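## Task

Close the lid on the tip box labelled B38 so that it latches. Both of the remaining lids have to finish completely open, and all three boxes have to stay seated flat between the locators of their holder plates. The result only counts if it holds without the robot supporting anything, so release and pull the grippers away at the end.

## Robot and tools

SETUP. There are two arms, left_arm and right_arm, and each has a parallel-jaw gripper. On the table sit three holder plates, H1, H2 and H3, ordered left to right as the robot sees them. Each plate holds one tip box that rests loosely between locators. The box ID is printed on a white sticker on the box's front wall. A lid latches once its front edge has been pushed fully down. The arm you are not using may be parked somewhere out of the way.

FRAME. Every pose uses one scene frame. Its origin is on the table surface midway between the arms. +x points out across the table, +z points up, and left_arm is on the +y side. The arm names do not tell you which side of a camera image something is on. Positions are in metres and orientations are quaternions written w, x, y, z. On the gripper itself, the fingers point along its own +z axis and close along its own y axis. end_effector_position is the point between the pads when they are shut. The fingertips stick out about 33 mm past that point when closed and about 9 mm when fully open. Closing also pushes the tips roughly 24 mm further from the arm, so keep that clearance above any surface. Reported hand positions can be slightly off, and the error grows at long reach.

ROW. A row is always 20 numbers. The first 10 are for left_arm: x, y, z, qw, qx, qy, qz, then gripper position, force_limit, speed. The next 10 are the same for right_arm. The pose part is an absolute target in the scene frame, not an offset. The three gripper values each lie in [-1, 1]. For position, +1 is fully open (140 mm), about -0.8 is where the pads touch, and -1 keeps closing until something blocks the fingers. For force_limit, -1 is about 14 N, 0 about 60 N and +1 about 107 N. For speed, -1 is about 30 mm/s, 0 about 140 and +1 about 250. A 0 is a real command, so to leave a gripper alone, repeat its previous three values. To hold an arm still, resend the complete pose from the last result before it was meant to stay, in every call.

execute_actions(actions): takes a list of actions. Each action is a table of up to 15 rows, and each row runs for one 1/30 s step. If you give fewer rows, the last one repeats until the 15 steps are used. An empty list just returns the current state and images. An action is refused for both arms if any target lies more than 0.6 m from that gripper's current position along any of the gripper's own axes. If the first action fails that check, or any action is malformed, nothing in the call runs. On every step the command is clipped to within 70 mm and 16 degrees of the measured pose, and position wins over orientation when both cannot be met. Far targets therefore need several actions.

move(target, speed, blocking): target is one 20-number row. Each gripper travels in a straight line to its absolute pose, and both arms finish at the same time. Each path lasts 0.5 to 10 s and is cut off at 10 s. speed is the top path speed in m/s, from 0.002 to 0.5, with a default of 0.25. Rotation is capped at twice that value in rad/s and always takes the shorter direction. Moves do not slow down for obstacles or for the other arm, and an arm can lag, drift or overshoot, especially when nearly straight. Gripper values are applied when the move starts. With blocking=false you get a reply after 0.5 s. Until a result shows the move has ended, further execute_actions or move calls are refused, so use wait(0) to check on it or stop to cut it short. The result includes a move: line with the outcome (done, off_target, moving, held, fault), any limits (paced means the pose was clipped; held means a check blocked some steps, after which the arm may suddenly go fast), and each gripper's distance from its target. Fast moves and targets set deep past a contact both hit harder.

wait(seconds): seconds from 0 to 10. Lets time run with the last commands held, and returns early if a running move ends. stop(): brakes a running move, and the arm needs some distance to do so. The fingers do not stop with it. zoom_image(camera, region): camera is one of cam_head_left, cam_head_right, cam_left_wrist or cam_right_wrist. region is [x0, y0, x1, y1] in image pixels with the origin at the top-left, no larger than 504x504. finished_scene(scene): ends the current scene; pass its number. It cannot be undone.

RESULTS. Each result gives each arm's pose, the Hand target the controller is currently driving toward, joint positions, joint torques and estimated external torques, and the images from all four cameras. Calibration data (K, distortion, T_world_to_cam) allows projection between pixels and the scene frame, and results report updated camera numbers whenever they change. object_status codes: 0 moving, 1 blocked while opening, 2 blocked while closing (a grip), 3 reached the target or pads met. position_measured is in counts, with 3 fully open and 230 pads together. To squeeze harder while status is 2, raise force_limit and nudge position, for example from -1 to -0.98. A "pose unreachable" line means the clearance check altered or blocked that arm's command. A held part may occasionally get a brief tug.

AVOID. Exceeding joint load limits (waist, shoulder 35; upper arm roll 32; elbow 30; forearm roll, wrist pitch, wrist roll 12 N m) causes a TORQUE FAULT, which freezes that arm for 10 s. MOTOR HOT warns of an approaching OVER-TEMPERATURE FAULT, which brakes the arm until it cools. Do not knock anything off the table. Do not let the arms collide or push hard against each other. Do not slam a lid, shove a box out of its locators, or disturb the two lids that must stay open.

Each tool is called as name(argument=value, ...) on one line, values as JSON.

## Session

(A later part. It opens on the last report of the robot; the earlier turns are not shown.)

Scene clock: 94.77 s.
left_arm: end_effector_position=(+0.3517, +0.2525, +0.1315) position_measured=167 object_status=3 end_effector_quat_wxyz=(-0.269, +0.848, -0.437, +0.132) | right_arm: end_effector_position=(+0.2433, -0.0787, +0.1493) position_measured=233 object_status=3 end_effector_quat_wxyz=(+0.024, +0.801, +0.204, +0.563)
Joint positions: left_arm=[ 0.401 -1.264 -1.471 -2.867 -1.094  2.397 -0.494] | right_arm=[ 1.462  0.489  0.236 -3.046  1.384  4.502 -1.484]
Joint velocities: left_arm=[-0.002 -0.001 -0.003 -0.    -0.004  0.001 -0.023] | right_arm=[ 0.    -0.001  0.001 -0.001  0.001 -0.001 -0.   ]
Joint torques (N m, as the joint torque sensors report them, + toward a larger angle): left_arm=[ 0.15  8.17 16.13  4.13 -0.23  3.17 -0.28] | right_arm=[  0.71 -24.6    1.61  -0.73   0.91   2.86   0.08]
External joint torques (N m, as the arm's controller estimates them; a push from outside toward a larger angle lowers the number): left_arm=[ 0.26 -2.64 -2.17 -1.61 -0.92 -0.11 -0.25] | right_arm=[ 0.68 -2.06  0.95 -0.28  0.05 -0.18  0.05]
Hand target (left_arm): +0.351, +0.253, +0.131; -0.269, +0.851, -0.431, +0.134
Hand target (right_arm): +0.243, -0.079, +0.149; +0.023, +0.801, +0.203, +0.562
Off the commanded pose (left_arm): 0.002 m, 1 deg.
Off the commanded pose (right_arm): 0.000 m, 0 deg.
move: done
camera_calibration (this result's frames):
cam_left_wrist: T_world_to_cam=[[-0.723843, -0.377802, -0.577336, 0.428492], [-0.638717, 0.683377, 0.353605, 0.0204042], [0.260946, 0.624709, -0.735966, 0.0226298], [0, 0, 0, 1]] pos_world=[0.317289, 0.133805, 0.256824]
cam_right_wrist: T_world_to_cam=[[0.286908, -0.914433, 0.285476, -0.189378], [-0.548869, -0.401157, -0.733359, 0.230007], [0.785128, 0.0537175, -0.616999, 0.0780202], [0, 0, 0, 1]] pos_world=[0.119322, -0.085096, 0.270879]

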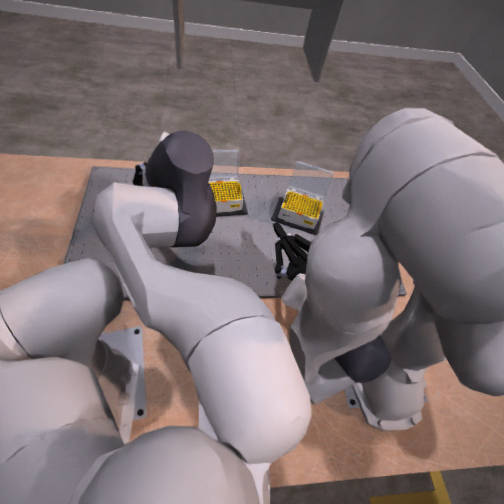

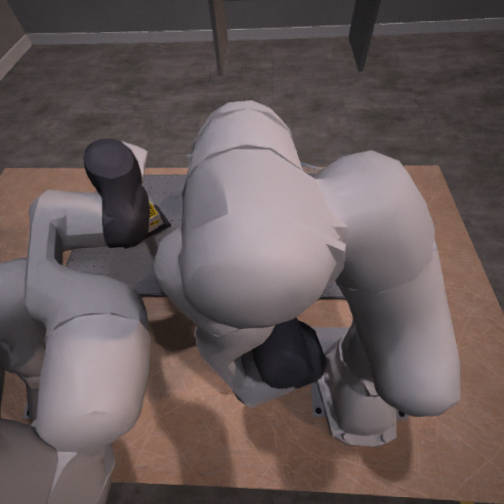

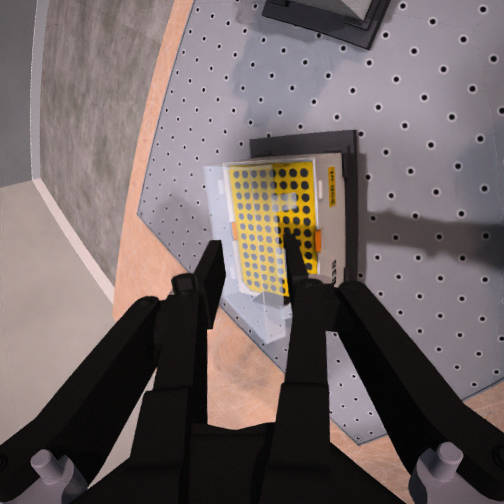

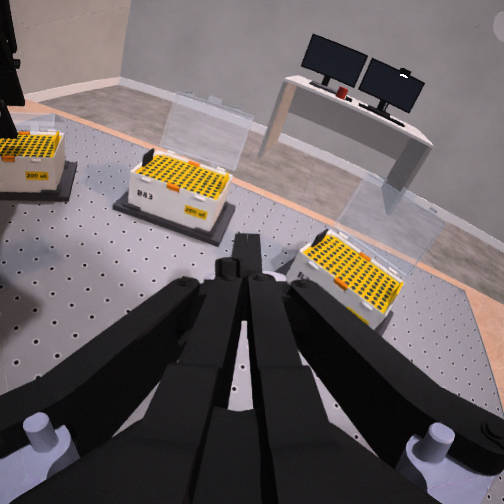

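move(target=[0.3443, 0.2464, 0.1227, -0.2683, 0.8509, -0.4308, 0.1358, -0.3, -0.5, 1, 0.2432, -0.0788, 0.149, 0.023, 0.801, 0.203, 0.562, -1, 0, 1], speed=0.03)

Scene clock: 98.77 s.
left_arm: end_effector_position=(+0.3443, +0.2458, +0.1228) position_measured=167 object_status=3 end_effector_quat_wxyz=(-0.269, +0.848, -0.437, +0.133) | right_arm: end_effector_position=(+0.2433, -0.0787, +0.1493) position_measured=233 object_status=3 end_effector_quat_wxyz=(+0.024, +0.801, +0.204, +0.563)
Joint positions: left_arm=[ 0.37  -1.268 -1.501 -2.876 -1.11   2.397 -0.526] | right_arm=[ 1.462  0.489  0.236 -3.046  1.384  4.502 -1.484]
Joint velocities: left_arm=[-0.002 -0.002 -0.002 -0.002 -0.006 -0.    -0.025] | right_arm=[-0.     0.     0.001  0.001  0.     0.001 -0.   ]
Joint torques (N m, as the joint torque sensors report them, + toward a larger angle): left_arm=[-0.57  8.92 16.04  2.62 -0.21  3.14 -0.3 ] | right_arm=[  0.43 -25.52   2.21  -0.15   0.99   2.81   0.04]
External joint torques (N m, as the arm's controller estimates them; a push from outside toward a larger angle lowers the number): left_arm=[-0.65 -1.96 -2.24 -2.27 -0.89 -0.13 -0.27] | right_arm=[ 0.42 -3.    1.56  0.24  0.13 -0.23  0.  ]
Hand target (left_arm): +0.344, +0.247, +0.123; -0.268, +0.851, -0.431, +0.136
Hand target (right_arm): +0.243, -0.079, +0.149; +0.023, +0.801, +0.203, +0.562
Off the commanded pose (left_arm): 0.001 m, 1 deg.
Off the commanded pose (right_arm): 0.000 m, 0 deg.
move: done
camera_calibration (this result's frames):
cam_left_wrist: T_world_to_cam=[[-0.723197, -0.37791, -0.578074, 0.415453], [-0.638709, 0.684401, 0.351634, 0.0232929], [0.262749, 0.623522, -0.736331, 0.0221081], [0, 0, 0, 1]] pos_world=[0.309523, 0.127277, 0.248251]
cam_right_wrist: T_world_to_cam=[[0.286908, -0.914439, 0.285455, -0.189374], [-0.548867, -0.40114, -0.73337, 0.230016], [0.78513, 0.0537324, -0.616996, 0.0780241], [0, 0, 0, 1]] pos_world=[0.119322, -0.0850947, 0.270885]

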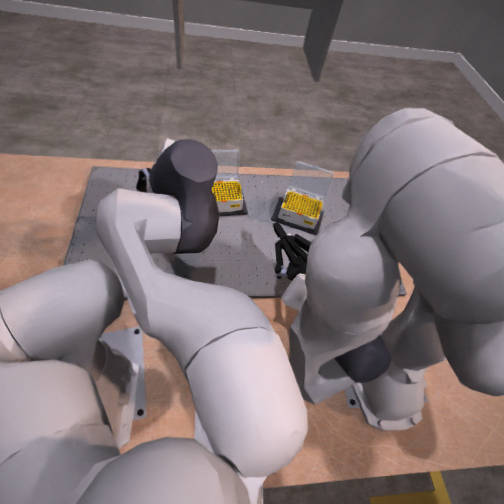

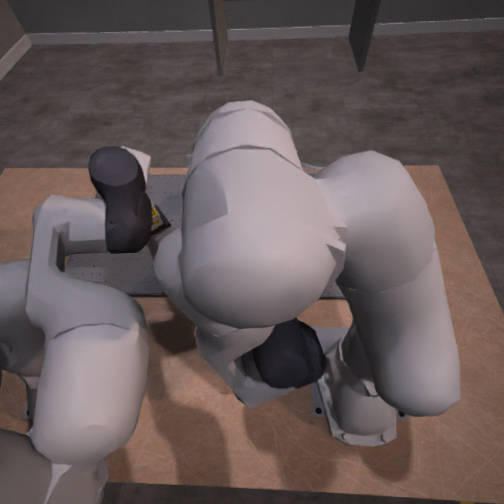

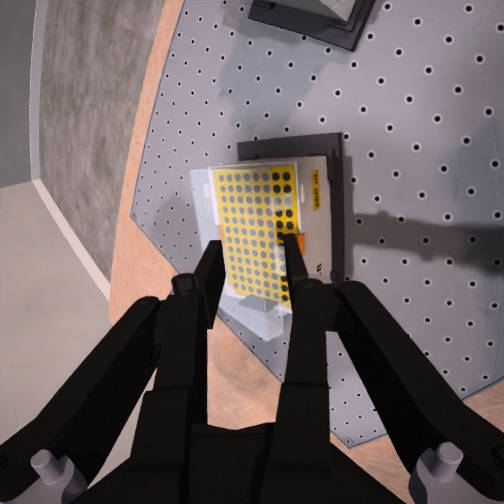

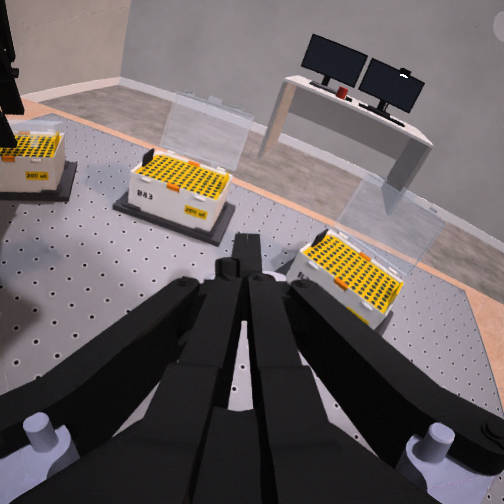

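zoom_image(camera="cam_left_wrist", region=[180, 140, 360, 350])

zoom_image(camera="cam_right_wrist", region=[0, 90, 90, 210])

Region (180, 140, 360, 350) of cam_left_wrist's 504x504 image, scaled by 2.400, with more detail than that image has; it fills the left 432 columns of this view, and the rest is white.

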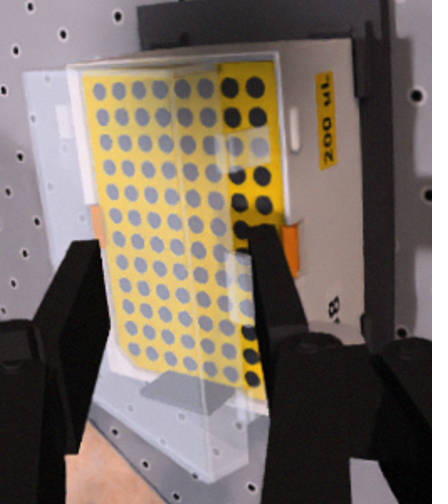

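Region (0, 90, 90, 210) of cam_right_wrist's 504x504 image, scaled by 4.200, with more detail than that image has; it fills the left 378 columns of this view, and the rest is white.

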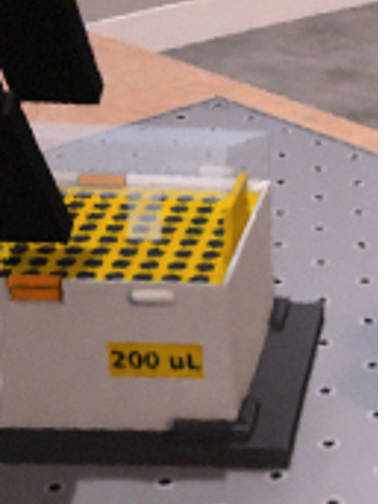

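move(target=[0.3377, 0.2418, 0.113, -0.2683, 0.8509, -0.4308, 0.1358, -0.3, -0.5, 1, 0.2432, -0.0788, 0.149, 0.023, 0.801, 0.203, 0.562, -1, 0, 1], speed=0.03)

Scene clock: 103.13 s.
left_arm: end_effector_position=(+0.3370, +0.2413, +0.1124) position_measured=167 object_status=3 end_effector_quat_wxyz=(-0.268, +0.848, -0.437, +0.132) | right_arm: end_effector_position=(+0.2433, -0.0787, +0.1493) position_measured=233 object_status=3 end_effector_quat_wxyz=(+0.024, +0.801, +0.204, +0.563)
Joint positions: left_arm=[ 0.348 -1.27  -1.536 -2.883 -1.132  2.397 -0.553] | right_arm=[ 1.462  0.489  0.236 -3.046  1.384  4.502 -1.484]
Joint velocities: left_arm=[-0.001 -0.006 -0.005 -0.001 -0.01   0.001 -0.022] | right_arm=[-0.     0.     0.    -0.    -0.    -0.001  0.001]
Joint torques (N m, as the joint torque sensors report them, + toward a larger angle): left_arm=[-0.81  8.63 16.33  2.04 -0.12  3.52 -0.35] | right_arm=[ -0.15 -25.26   1.64  -0.54   0.96   2.91   0.04]
External joint torques (N m, as the arm's controller estimates them; a push from outside toward a larger angle lowers the number): left_arm=[-0.79 -2.41 -1.84 -2.11 -0.8   0.27 -0.32] | right_arm=[-0.12 -2.77  1.03 -0.08  0.09 -0.12  0.  ]
Hand target (left_arm): +0.337, +0.242, +0.113; -0.268, +0.851, -0.431, +0.136
Hand target (right_arm): +0.243, -0.079, +0.149; +0.023, +0.801, +0.203, +0.562
Off the commanded pose (left_arm): 0.001 m, 1 deg.
Off the commanded pose (right_arm): 0.000 m, 0 deg.
move: done
camera_calibration (this result's frames):
cam_left_wrist: T_world_to_cam=[[-0.723556, -0.380186, -0.576129, 0.402943], [-0.639478, 0.683432, 0.35212, 0.0258548], [0.259874, 0.623201, -0.737622, 0.0204249], [0, 0, 0, 1]] pos_world=[0.302778, 0.122795, 0.238109]
cam_right_wrist: T_world_to_cam=[[0.286907, -0.914445, 0.285438, -0.18937], [-0.548865, -0.401126, -0.733379, 0.230024], [0.785131, 0.0537445, -0.616993, 0.0780274], [0, 0, 0, 1]] pos_world=[0.119322, -0.0850937, 0.27089]

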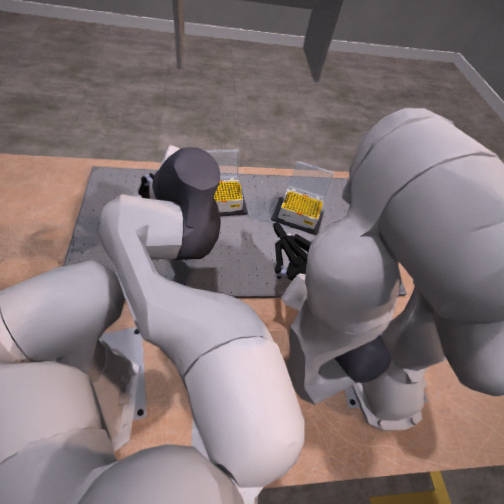

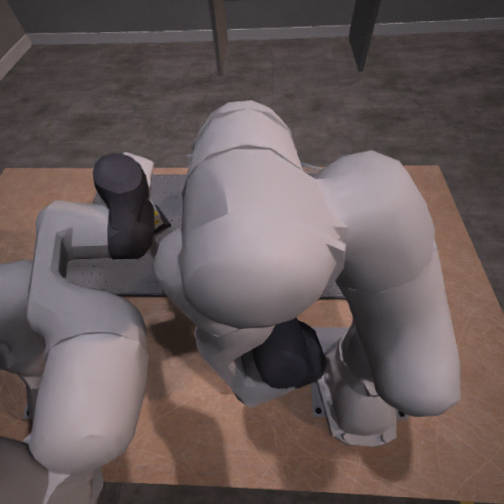

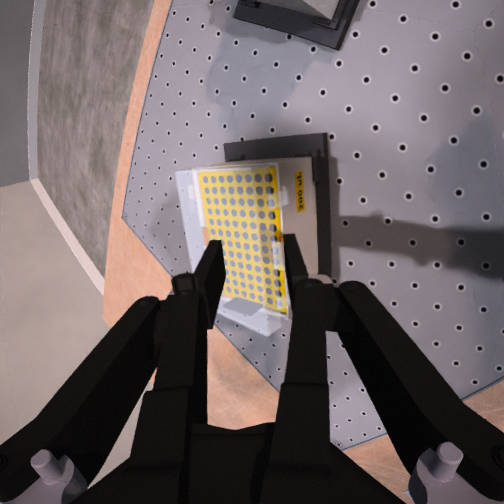

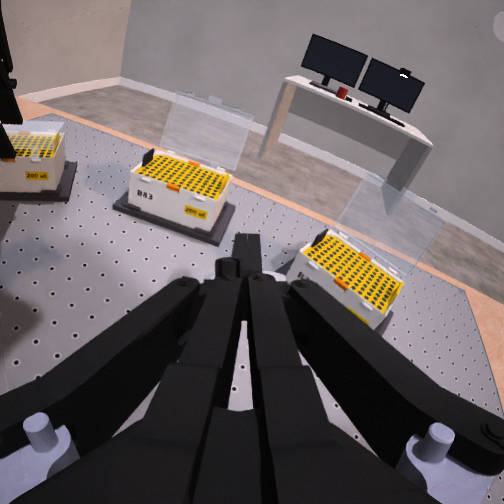

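zoom_image(camera="cam_left_wrist", region=[170, 140, 350, 350])

zoom_image(camera="cam_right_wrist", region=[0, 90, 90, 210])

Region (170, 140, 350, 350) of cam_left_wrist's 504x504 image, scaled by 2.400, with more detail than that image has; it fills the left 432 columns of this view, and the rest is white.

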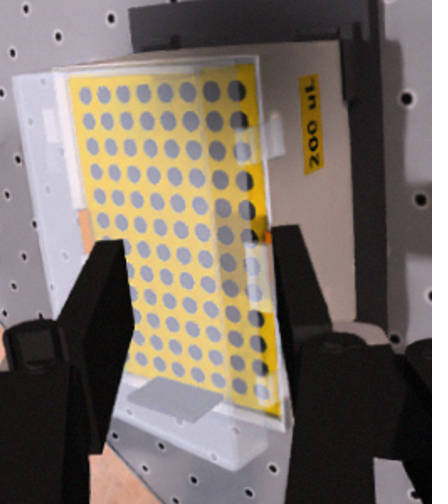

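Region (0, 90, 90, 210) of cam_right_wrist's 504x504 image, scaled by 4.200, with more detail than that image has; it fills the left 378 columns of this view, and the rest is white.

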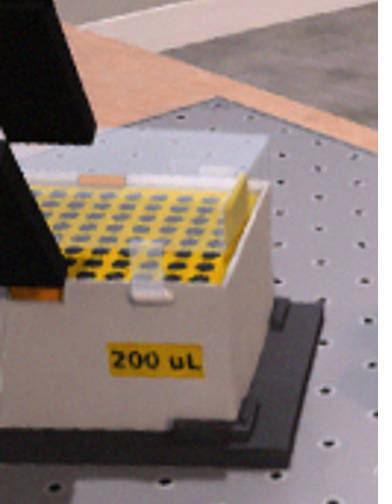

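move(target=[0.3225, 0.2306, 0.115, -0.2683, 0.8509, -0.4308, 0.1358, -0.3, -0.5, 1, 0.2432, -0.0788, 0.149, 0.023, 0.801, 0.203, 0.562, -1, 0, 1], speed=0.03)

Scene clock: 106.03 s.
left_arm: end_effector_position=(+0.3236, +0.2296, +0.1156) position_measured=167 object_status=3 end_effector_quat_wxyz=(-0.270, +0.847, -0.438, +0.136) | right_arm: end_effector_position=(+0.2433, -0.0787, +0.1493) position_measured=233 object_status=3 end_effector_quat_wxyz=(+0.024, +0.801, +0.204, +0.563)
Joint positions: left_arm=[ 0.27  -1.306 -1.525 -2.897 -1.107  2.353 -0.612] | right_arm=[ 1.462  0.489  0.236 -3.046  1.384  4.502 -1.484]
Joint velocities: left_arm=[-0.001 -0.012  0.001 -0.001 -0.001 -0.024 -0.035] | right_arm=[ 0.001  0.     0.001  0.     0.001 -0.001  0.001]
Joint torques (N m, as the joint torque sensors report them, + toward a larger angle): left_arm=[-0.65  8.54 18.14  1.84  1.45  2.63 -0.44] | right_arm=[  0.2  -25.33   1.92  -1.04   0.89   2.82   0.06]
External joint torques (N m, as the arm's controller estimates them; a push from outside toward a larger angle lowers the number): left_arm=[-0.7  -2.5   0.14 -2.03  0.74 -0.59 -0.41] | right_arm=[ 0.18 -2.84  1.27 -0.61  0.02 -0.22  0.03]
Hand target (left_arm): +0.322, +0.231, +0.115; -0.269, +0.851, -0.431, +0.135
Hand target (right_arm): +0.243, -0.079, +0.149; +0.023, +0.801, +0.203, +0.562
Off the commanded pose (left_arm): 0.002 m, 1 deg.
Off the commanded pose (right_arm): 0.000 m, 0 deg.
move: done
camera_calibration (this result's frames):
cam_left_wrist: T_world_to_cam=[[-0.721428, -0.375497, -0.581845, 0.38953], [-0.638256, 0.686509, 0.34833, 0.023544], [0.268645, 0.622661, -0.73493, 0.0304511], [0, 0, 0, 1]] pos_world=[0.287865, 0.111143, 0.240825]
cam_right_wrist: T_world_to_cam=[[0.286906, -0.914449, 0.285426, -0.189368], [-0.548864, -0.401116, -0.733385, 0.230029], [0.785132, 0.0537527, -0.616991, 0.0780296], [0, 0, 0, 1]] pos_world=[0.119322, -0.0850932, 0.270894]

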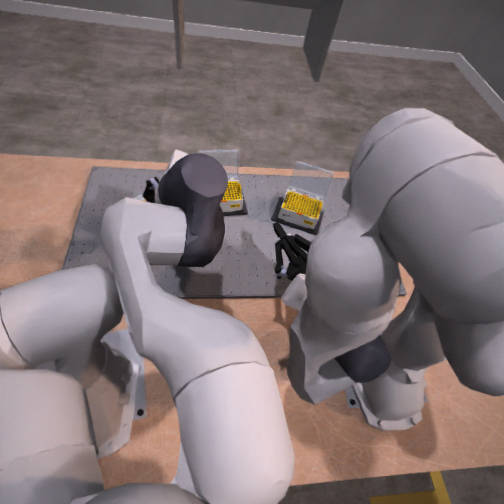

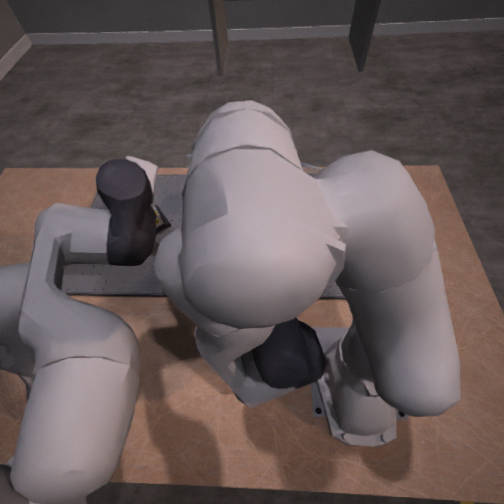

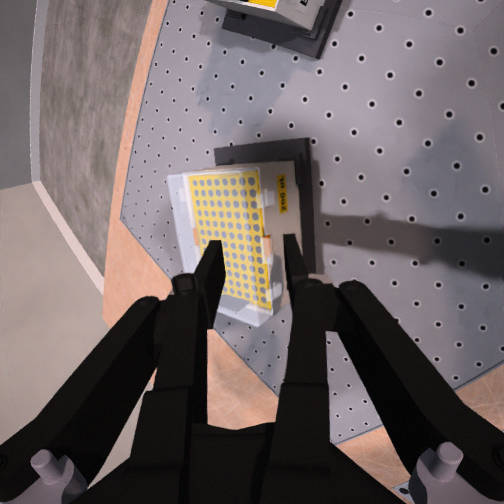

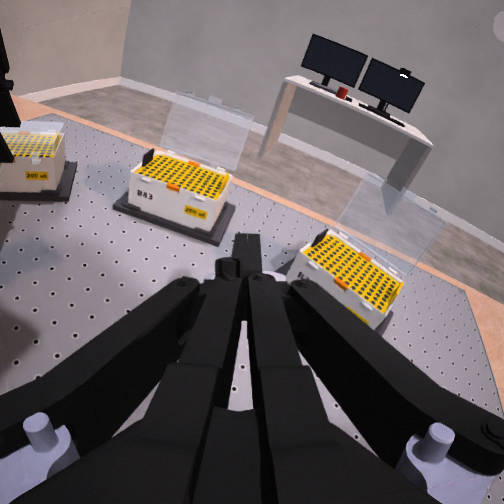

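zoom_image(camera="cam_left_wrist", region=[160, 140, 340, 340])

zoom_image(camera="cam_right_wrist", region=[0, 90, 90, 210])

Region (160, 140, 340, 340) of cam_left_wrist's 504x504 image, scaled by 2.520, with more detail than that image has; it fills the left 454 columns of this view, and the rest is white.

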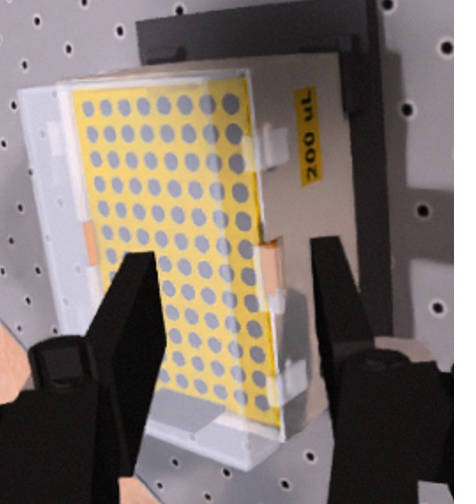

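Region (0, 90, 90, 210) of cam_right_wrist's 504x504 image, scaled by 4.200, with more detail than that image has; it fills the left 378 columns of this view, and the rest is white.

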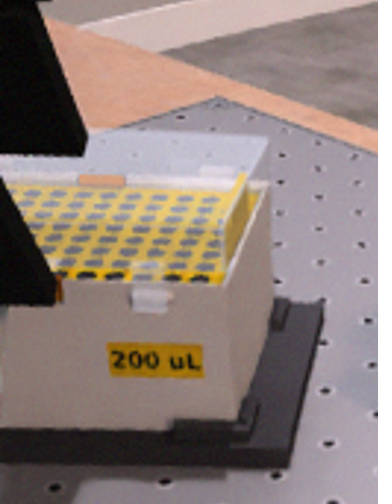

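move(target=[0.3201, 0.2289, 0.1025, -0.2683, 0.8509, -0.4308, 0.1358, -0.3, -0.5, 1, 0.2432, -0.0788, 0.149, 0.023, 0.801, 0.203, 0.562, -1, 0, 1], speed=0.02)

Scene clock: 109.40 s.
left_arm: end_effector_position=(+0.3225, +0.2302, +0.1143) position_measured=167 object_status=3 end_effector_quat_wxyz=(-0.269, +0.849, -0.434, +0.135) | right_arm: end_effector_position=(+0.2433, -0.0787, +0.1493) position_measured=233 object_status=3 end_effector_quat_wxyz=(+0.024, +0.801, +0.204, +0.563)
Joint positions: left_arm=[ 0.27  -1.307 -1.528 -2.898 -1.108  2.349 -0.623] | right_arm=[ 1.462  0.489  0.236 -3.046  1.384  4.502 -1.484]
Joint velocities: left_arm=[ 0.001  0.     0.     0.     0.001  0.    -0.001] | right_arm=[ 0.    -0.001 -0.     0.     0.001 -0.001 -0.   ]
Joint torques (N m, as the joint torque sensors report them, + toward a larger angle): left_arm=[ 0.73 10.88 17.48  3.19  0.66  3.29 -0.02] | right_arm=[  0.37 -24.76   2.08  -0.29   0.91   2.83   0.02]
External joint torques (N m, as the arm's controller estimates them; a push from outside toward a larger angle lowers the number): left_arm=[ 0.73 -0.15 -0.46 -0.67 -0.06  0.08  0.01] | right_arm=[ 0.39 -2.21  1.46  0.12  0.05 -0.2  -0.02]
Hand target (left_arm): +0.323, +0.230, +0.114; -0.269, +0.849, -0.434, +0.135
Hand target (right_arm): +0.243, -0.079, +0.149; +0.023, +0.801, +0.203, +0.562
Off the commanded pose (left_arm): 0.012 m, 0 deg.
Off the commanded pose (right_arm): 0.000 m, 0 deg.
move: held (left_arm); limits=held; held on 23 of 26 steps (left_arm), including the last (left_arm)
pose unreachable (left arm): on one or more control steps of this call, first in action 0 (counted from 0), this arm could not follow its commanded pose, so it was not sent that pose on those steps. On the call's last step it was still not sent that pose. It may still have moved: this result reports where it is.
cause: the commanded pose would bring two parts of the arm too close to each other (joints 2 (shoulder) to 5 (forearm roll) lie between them).
camera_calibration (this result's frames):
cam_left_wrist: T_world_to_cam=[[-0.717723, -0.384649, -0.580447, 0.388962], [-0.645034, 0.681271, 0.346123, 0.0264703], [0.262306, 0.622829, -0.737075, 0.0316936], [0, 0, 0, 1]] pos_world=[0.287928, 0.111841, 0.23997]
cam_right_wrist: T_world_to_cam=[[0.286906, -0.914452, 0.285415, -0.189366], [-0.548863, -0.401107, -0.733391, 0.230034], [0.785133, 0.0537609, -0.616989, 0.0780318], [0, 0, 0, 1]] pos_world=[0.119322, -0.0850926, 0.270898]

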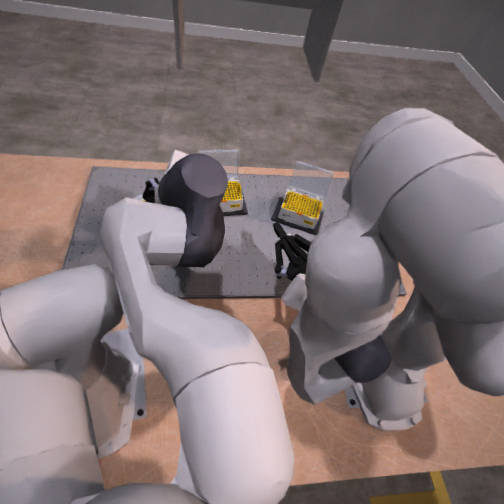

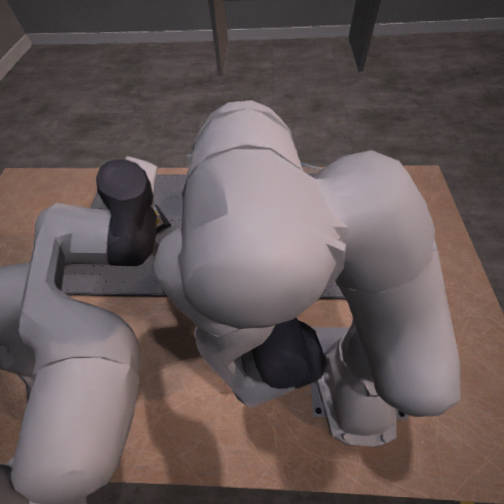

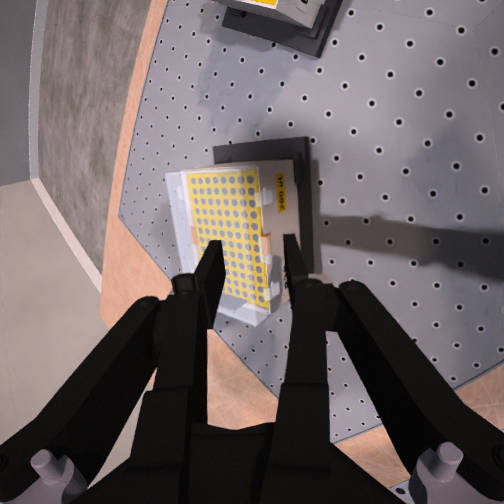

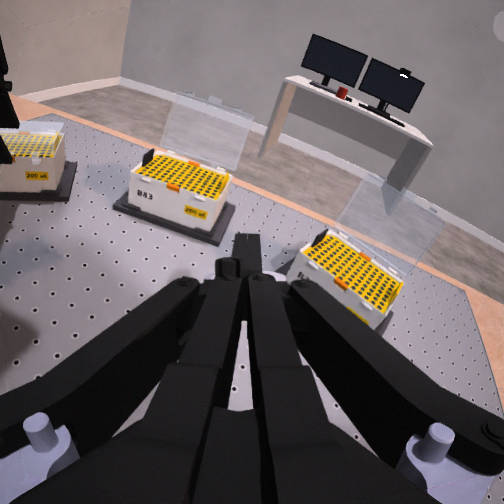

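move(target=[0.3265, 0.2336, 0.124, -0.1164, 0.8845, -0.4478, 0.0589, -0.3, -0.5, 1, 0.2432, -0.0788, 0.149, 0.023, 0.801, 0.203, 0.562, -1, 0, 1], speed=0.15)

Scene clock: 113.03 s.
left_arm: end_effector_position=(+0.3292, +0.2348, +0.1275) position_measured=167 object_status=3 end_effector_quat_wxyz=(-0.117, +0.888, -0.441, +0.063) | right_arm: end_effector_position=(+0.2433, -0.0787, +0.1493) position_measured=233 object_status=3 end_effector_quat_wxyz=(+0.024, +0.801, +0.204, +0.563)
Joint positions: left_arm=[ 0.491 -1.    -1.208 -2.781 -0.926  2.233 -0.413] | right_arm=[ 1.462  0.489  0.236 -3.046  1.384  4.502 -1.484]
Joint velocities: left_arm=[-0.     0.01   0.005  0.     0.014 -0.     0.019] | right_arm=[-0.001 -0.001  0.    -0.001  0.    -0.001  0.001]
Joint torques (N m, as the joint torque sensors report them, + toward a larger angle): left_arm=[-0.82  8.36 17.15 14.03  1.48  2.7   0.19] | right_arm=[  0.54 -24.89   1.29  -0.18   0.94   2.85   0.03]
External joint torques (N m, as the arm's controller estimates them; a push from outside toward a larger angle lowers the number): left_arm=[-0.76  1.59  0.73  0.43  0.71 -0.33  0.2 ] | right_arm=[ 0.54 -2.35  0.64  0.27  0.08 -0.19 -0.01]
Hand target (left_arm): +0.329, +0.234, +0.127; -0.116, +0.884, -0.448, +0.061
Hand target (right_arm): +0.243, -0.079, +0.149; +0.023, +0.801, +0.203, +0.562
Off the commanded pose (left_arm): 0.005 m, 1 deg.
Off the commanded pose (right_arm): 0.000 m, 0 deg.
move: off_target (left_arm)
camera_calibration (this result's frames):
cam_left_wrist: T_world_to_cam=[[-0.826392, -0.492309, -0.273328, 0.42514], [-0.562337, 0.746716, 0.355236, -0.0206583], [0.0292125, 0.447267, -0.893924, 0.174747], [0, 0, 0, 1]] pos_world=[0.33461, 0.146567, 0.279752]
cam_right_wrist: T_world_to_cam=[[0.286906, -0.914455, 0.285406, -0.189364], [-0.548862, -0.401099, -0.733396, 0.230039], [0.785134, 0.0537673, -0.616988, 0.0780335], [0, 0, 0, 1]] pos_world=[0.119322, -0.0850921, 0.270901]

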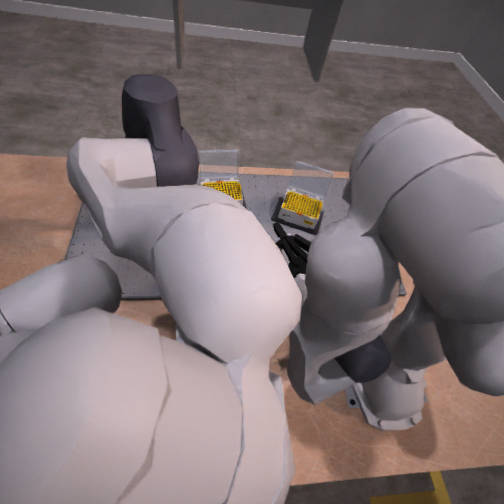

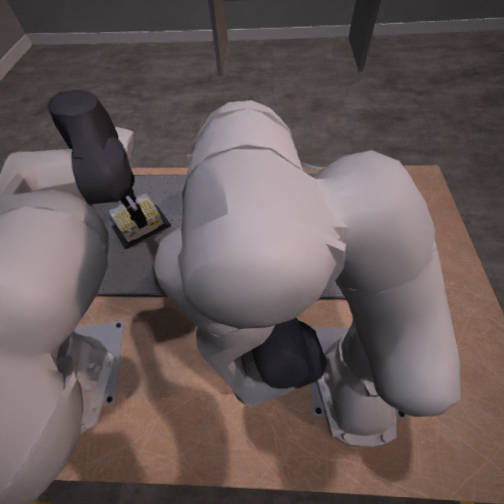

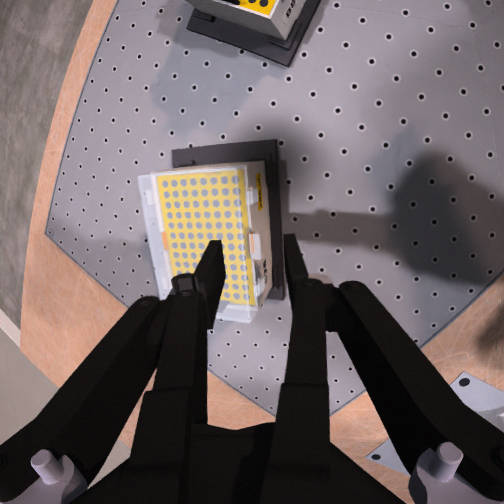

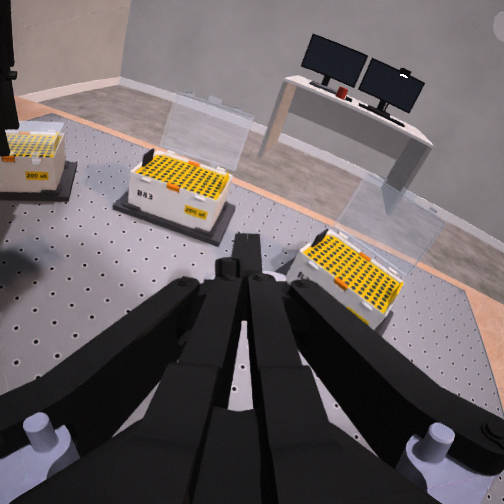

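move(target=[0.3265, 0.2336, 0.113, -0.1164, 0.8845, -0.4478, 0.0589, -0.3, -0.5, 1, 0.2432, -0.0788, 0.149, 0.023, 0.801, 0.203, 0.562, -1, 0, 1], speed=0.02)

Scene clock: 115.10 s.
left_arm: end_effector_position=(+0.3263, +0.2326, +0.1143) position_measured=167 object_status=3 end_effector_quat_wxyz=(-0.117, +0.885, -0.447, +0.059) | right_arm: end_effector_position=(+0.2433, -0.0787, +0.1493) position_measured=233 object_status=3 end_effector_quat_wxyz=(+0.024, +0.801, +0.204, +0.563)
Joint positions: left_arm=[ 0.496 -0.981 -1.249 -2.789 -0.949  2.261 -0.406] | right_arm=[ 1.462  0.489  0.236 -3.046  1.384  4.502 -1.484]
Joint velocities: left_arm=[-0.     0.006 -0.002 -0.002 -0.003  0.01   0.001] | right_arm=[ 0.    -0.     0.    -0.001 -0.     0.001 -0.   ]
Joint torques (N m, as the joint torque sensors report them, + toward a larger angle): left_arm=[ 1.03  7.9  14.41 10.8  -0.37  3.73  0.29] | right_arm=[  0.   -24.58   1.83  -0.59   0.87   2.83   0.02]
External joint torques (N m, as the arm's controller estimates them; a push from outside toward a larger angle lowers the number): left_arm=[ 1.06  1.02 -2.02 -2.24 -1.13  0.67  0.3 ] | right_arm=[ 0.03 -2.    1.22 -0.19  0.   -0.22 -0.01]
Hand target (left_arm): +0.326, +0.233, +0.113; -0.116, +0.884, -0.448, +0.059
Hand target (right_arm): +0.243, -0.079, +0.149; +0.023, +0.801, +0.203, +0.562
Off the commanded pose (left_arm): 0.002 m, 0 deg.
Off the commanded pose (right_arm): 0.000 m, 0 deg.
move: done
camera_calibration (this result's frames):
cam_left_wrist: T_world_to_cam=[[-0.834091, -0.481739, -0.268736, 0.417537], [-0.550987, 0.751018, 0.363847, -0.0216604], [0.0265466, 0.451552, -0.89185, 0.163678], [0, 0, 0, 1]] pos_world=[0.331984, 0.143502, 0.266065]
cam_right_wrist: T_world_to_cam=[[0.286906, -0.914457, 0.2854, -0.189363], [-0.548862, -0.401094, -0.733399, 0.230041], [0.785134, 0.0537713, -0.616987, 0.0780346], [0, 0, 0, 1]] pos_world=[0.119323, -0.0850919, 0.270902]

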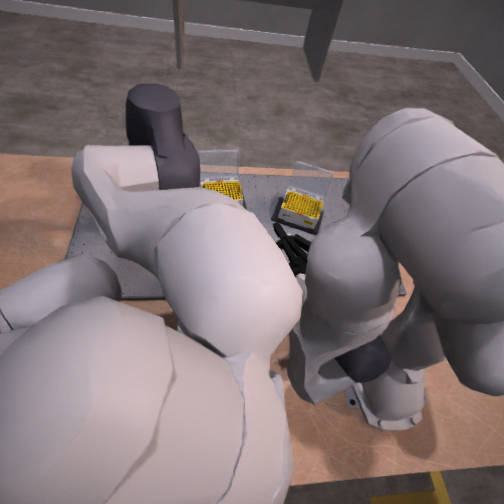

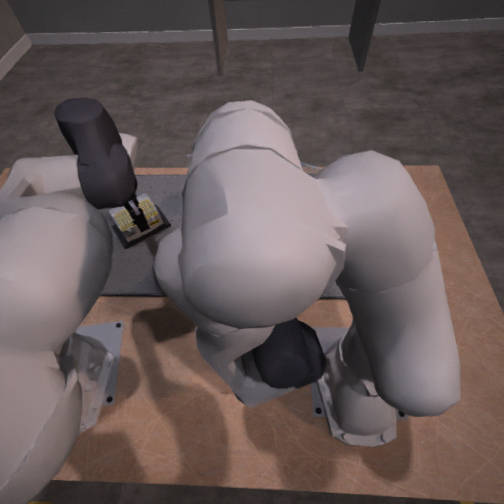

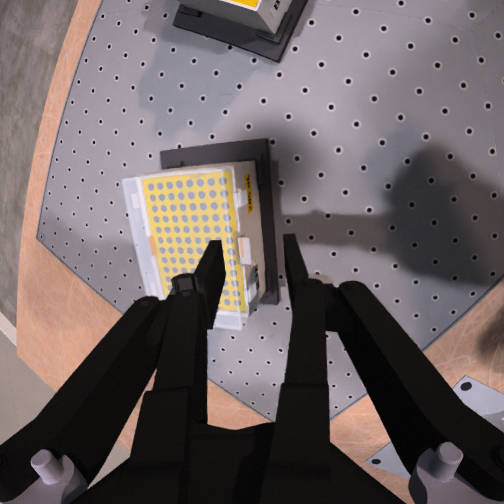

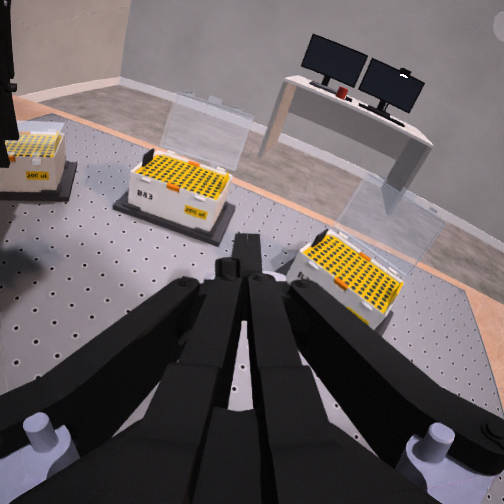

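zoom_image(camera="cam_right_wrist", region=[0, 110, 80, 200])

zoom_image(camera="cam_left_wrist", region=[120, 140, 310, 340])

Region (0, 110, 80, 200) of cam_right_wrist's 504x504 image, scaled by 5.600, with more detail than that image has.

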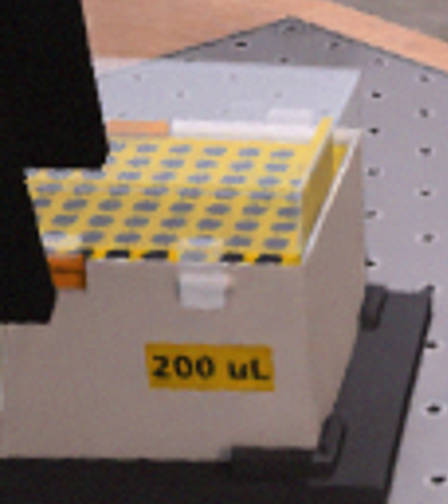

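Region (120, 140, 310, 340) of cam_left_wrist's 504x504 image, scaled by 2.520, with more detail than that image has; it fills the left 479 columns of this view, and the rest is white.

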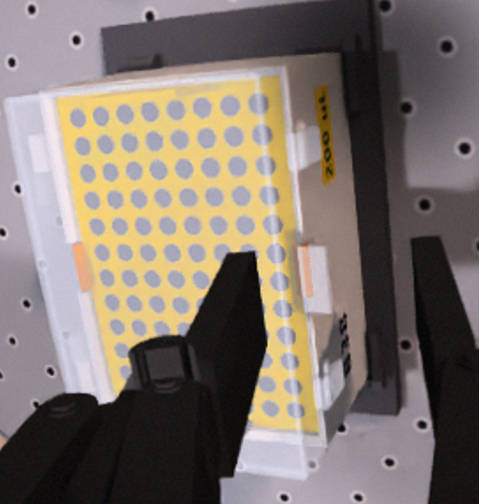

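move(target=[0.3270, 0.2336, 0.109, -0.1164, 0.8845, -0.4478, 0.0589, -0.3, -0.5, 1, 0.2432, -0.0788, 0.149, 0.023, 0.801, 0.203, 0.562, -1, 0, 1], speed=0.01)

Scene clock: 117.60 s.
left_arm: end_effector_position=(+0.3267, +0.2324, +0.1111) position_measured=167 object_status=3 end_effector_quat_wxyz=(-0.117, +0.885, -0.447, +0.059) | right_arm: end_effector_position=(+0.2433, -0.0787, +0.1493) position_measured=233 object_status=3 end_effector_quat_wxyz=(+0.024, +0.801, +0.204, +0.563)
Joint positions: left_arm=[ 0.501 -0.973 -1.261 -2.789 -0.956  2.271 -0.406] | right_arm=[ 1.462  0.489  0.236 -3.046  1.384  4.502 -1.484]
Joint velocities: left_arm=[-0.     0.001  0.    -0.     0.     0.002  0.002] | right_arm=[-0.    -0.001 -0.     0.002  0.002  0.001 -0.   ]
Joint torques (N m, as the joint torque sensors report them, + toward a larger angle): left_arm=[ 2.76 10.13 13.2   9.74 -0.89  4.42  0.35] | right_arm=[  0.05 -25.23   1.83  -0.44   0.94   2.89   0.08]
External joint torques (N m, as the arm's controller estimates them; a push from outside toward a larger angle lowers the number): left_arm=[ 2.81  3.2  -3.2  -3.16 -1.63  1.4   0.37] | right_arm=[ 0.09 -2.67  1.23 -0.07  0.07 -0.15  0.04]
Hand target (left_arm): +0.327, +0.233, +0.109; -0.116, +0.885, -0.448, +0.059
Hand target (right_arm): +0.243, -0.079, +0.149; +0.023, +0.801, +0.203, +0.562
Off the commanded pose (left_arm): 0.002 m, 0 deg.
Off the commanded pose (right_arm): 0.000 m, 0 deg.
move: done
camera_calibration (this result's frames):
cam_left_wrist: T_world_to_cam=[[-0.834027, -0.481911, -0.268629, 0.416922], [-0.551101, 0.7508, 0.364124, -0.020044], [0.0262113, 0.451731, -0.891769, 0.160933], [0, 0, 0, 1]] pos_world=[0.33246, 0.14327, 0.262811]
cam_right_wrist: T_world_to_cam=[[0.286906, -0.914459, 0.285395, -0.189362], [-0.548861, -0.40109, -0.733402, 0.230044], [0.785135, 0.0537753, -0.616986, 0.0780356], [0, 0, 0, 1]] pos_world=[0.119323, -0.0850916, 0.270904]

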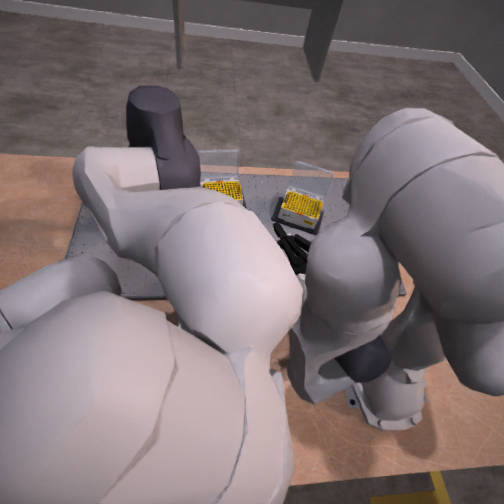

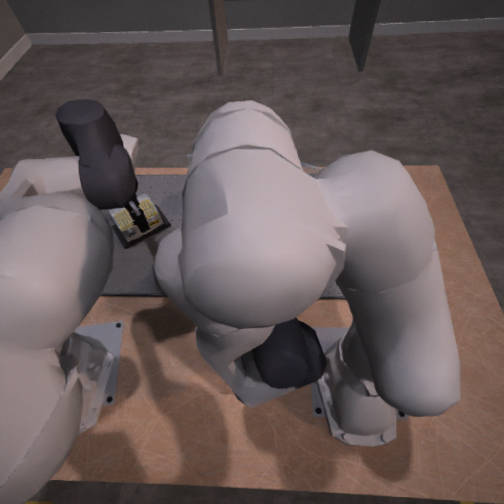

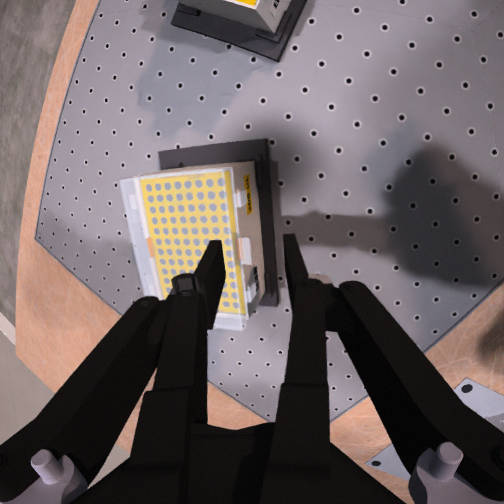

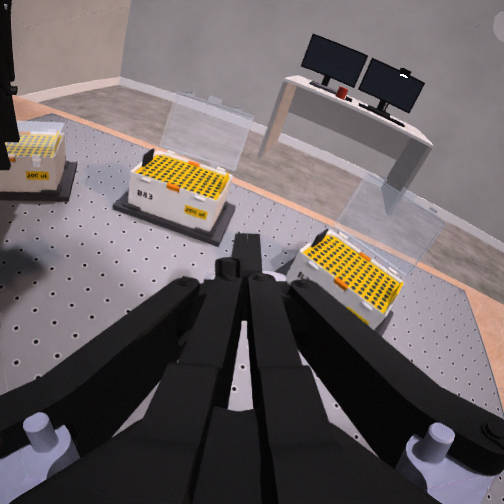

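zoom_image(camera="cam_right_wrist", region=[0, 110, 80, 200])

Region (0, 110, 80, 200) of cam_right_wrist's 504x504 image, scaled by 5.600, with more detail than that image has.

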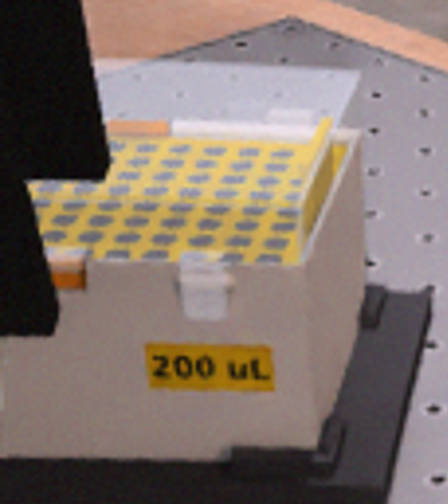

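move(target=[0.3270, 0.2336, 0.107, -0.1164, 0.8845, -0.4478, 0.0589, -0.3, -0.5, 1, 0.2432, -0.0788, 0.149, 0.023, 0.801, 0.203, 0.562, -1, 0, 1], speed=0.01)

Scene clock: 122.13 s.
left_arm: end_effector_position=(+0.3272, +0.2323, +0.1107) position_measured=167 object_status=3 end_effector_quat_wxyz=(-0.118, +0.885, -0.447, +0.059) | right_arm: end_effector_position=(+0.2433, -0.0787, +0.1493) position_measured=233 object_status=3 end_effector_quat_wxyz=(+0.024, +0.801, +0.204, +0.563)
Joint positions: left_arm=[ 0.501 -0.972 -1.263 -2.789 -0.956  2.276 -0.406] | right_arm=[ 1.462  0.489  0.236 -3.046  1.384  4.502 -1.484]
Joint velocities: left_arm=[-0.001 -0.001 -0.001 -0.001  0.002  0.001 -0.   ] | right_arm=[ 0.001 -0.     0.001  0.     0.    -0.     0.   ]
Joint torques (N m, as the joint torque sensors report them, + toward a larger angle): left_arm=[ 3.72 11.91 11.12  9.58 -1.76  4.82  0.39] | right_arm=[  0.28 -24.48   1.79  -0.46   0.92   2.79   0.05]
External joint torques (N m, as the arm's controller estimates them; a push from outside toward a larger angle lowers the number): left_arm=[ 3.79  4.97 -5.2  -3.23 -2.5   1.81  0.41] | right_arm=[ 0.24 -1.94  1.12 -0.05  0.07 -0.25  0.01]
Hand target (left_arm): +0.327, +0.233, +0.107; -0.116, +0.885, -0.448, +0.059
Hand target (right_arm): +0.243, -0.079, +0.149; +0.023, +0.801, +0.203, +0.562
Off the commanded pose (left_arm): 0.004 m, 0 deg.
Off the commanded pose (right_arm): 0.000 m, 0 deg.
move: off_target (left_arm)
camera_calibration (this result's frames):
cam_left_wrist: T_world_to_cam=[[-0.834288, -0.480326, -0.270646, 0.4171], [-0.550605, 0.751024, 0.364412, -0.0198536], [0.0282247, 0.453044, -0.891041, 0.159549], [0, 0, 0, 1]] pos_world=[0.332547, 0.142972, 0.262286]
cam_right_wrist: T_world_to_cam=[[0.286906, -0.914461, 0.285389, -0.189361], [-0.548861, -0.401085, -0.733405, 0.230046], [0.785135, 0.0537792, -0.616985, 0.0780367], [0, 0, 0, 1]] pos_world=[0.119323, -0.0850913, 0.270906]

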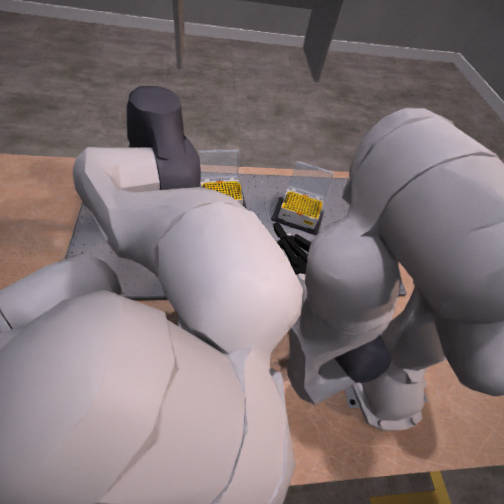

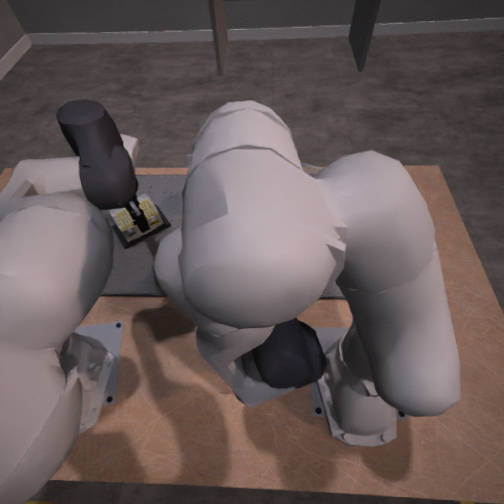

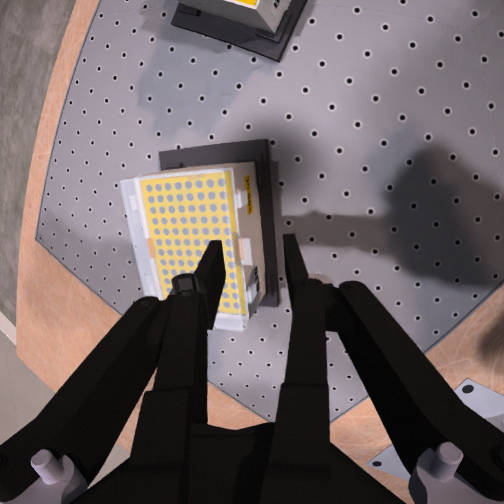

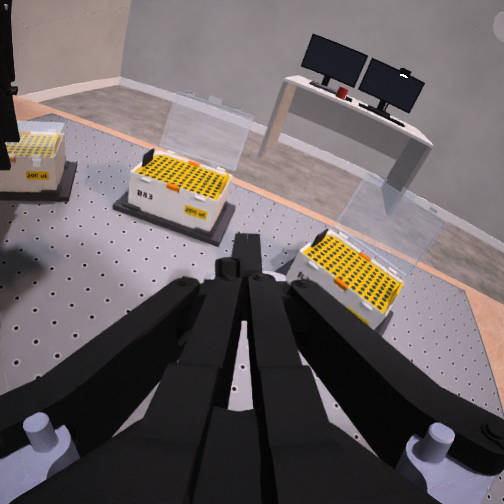

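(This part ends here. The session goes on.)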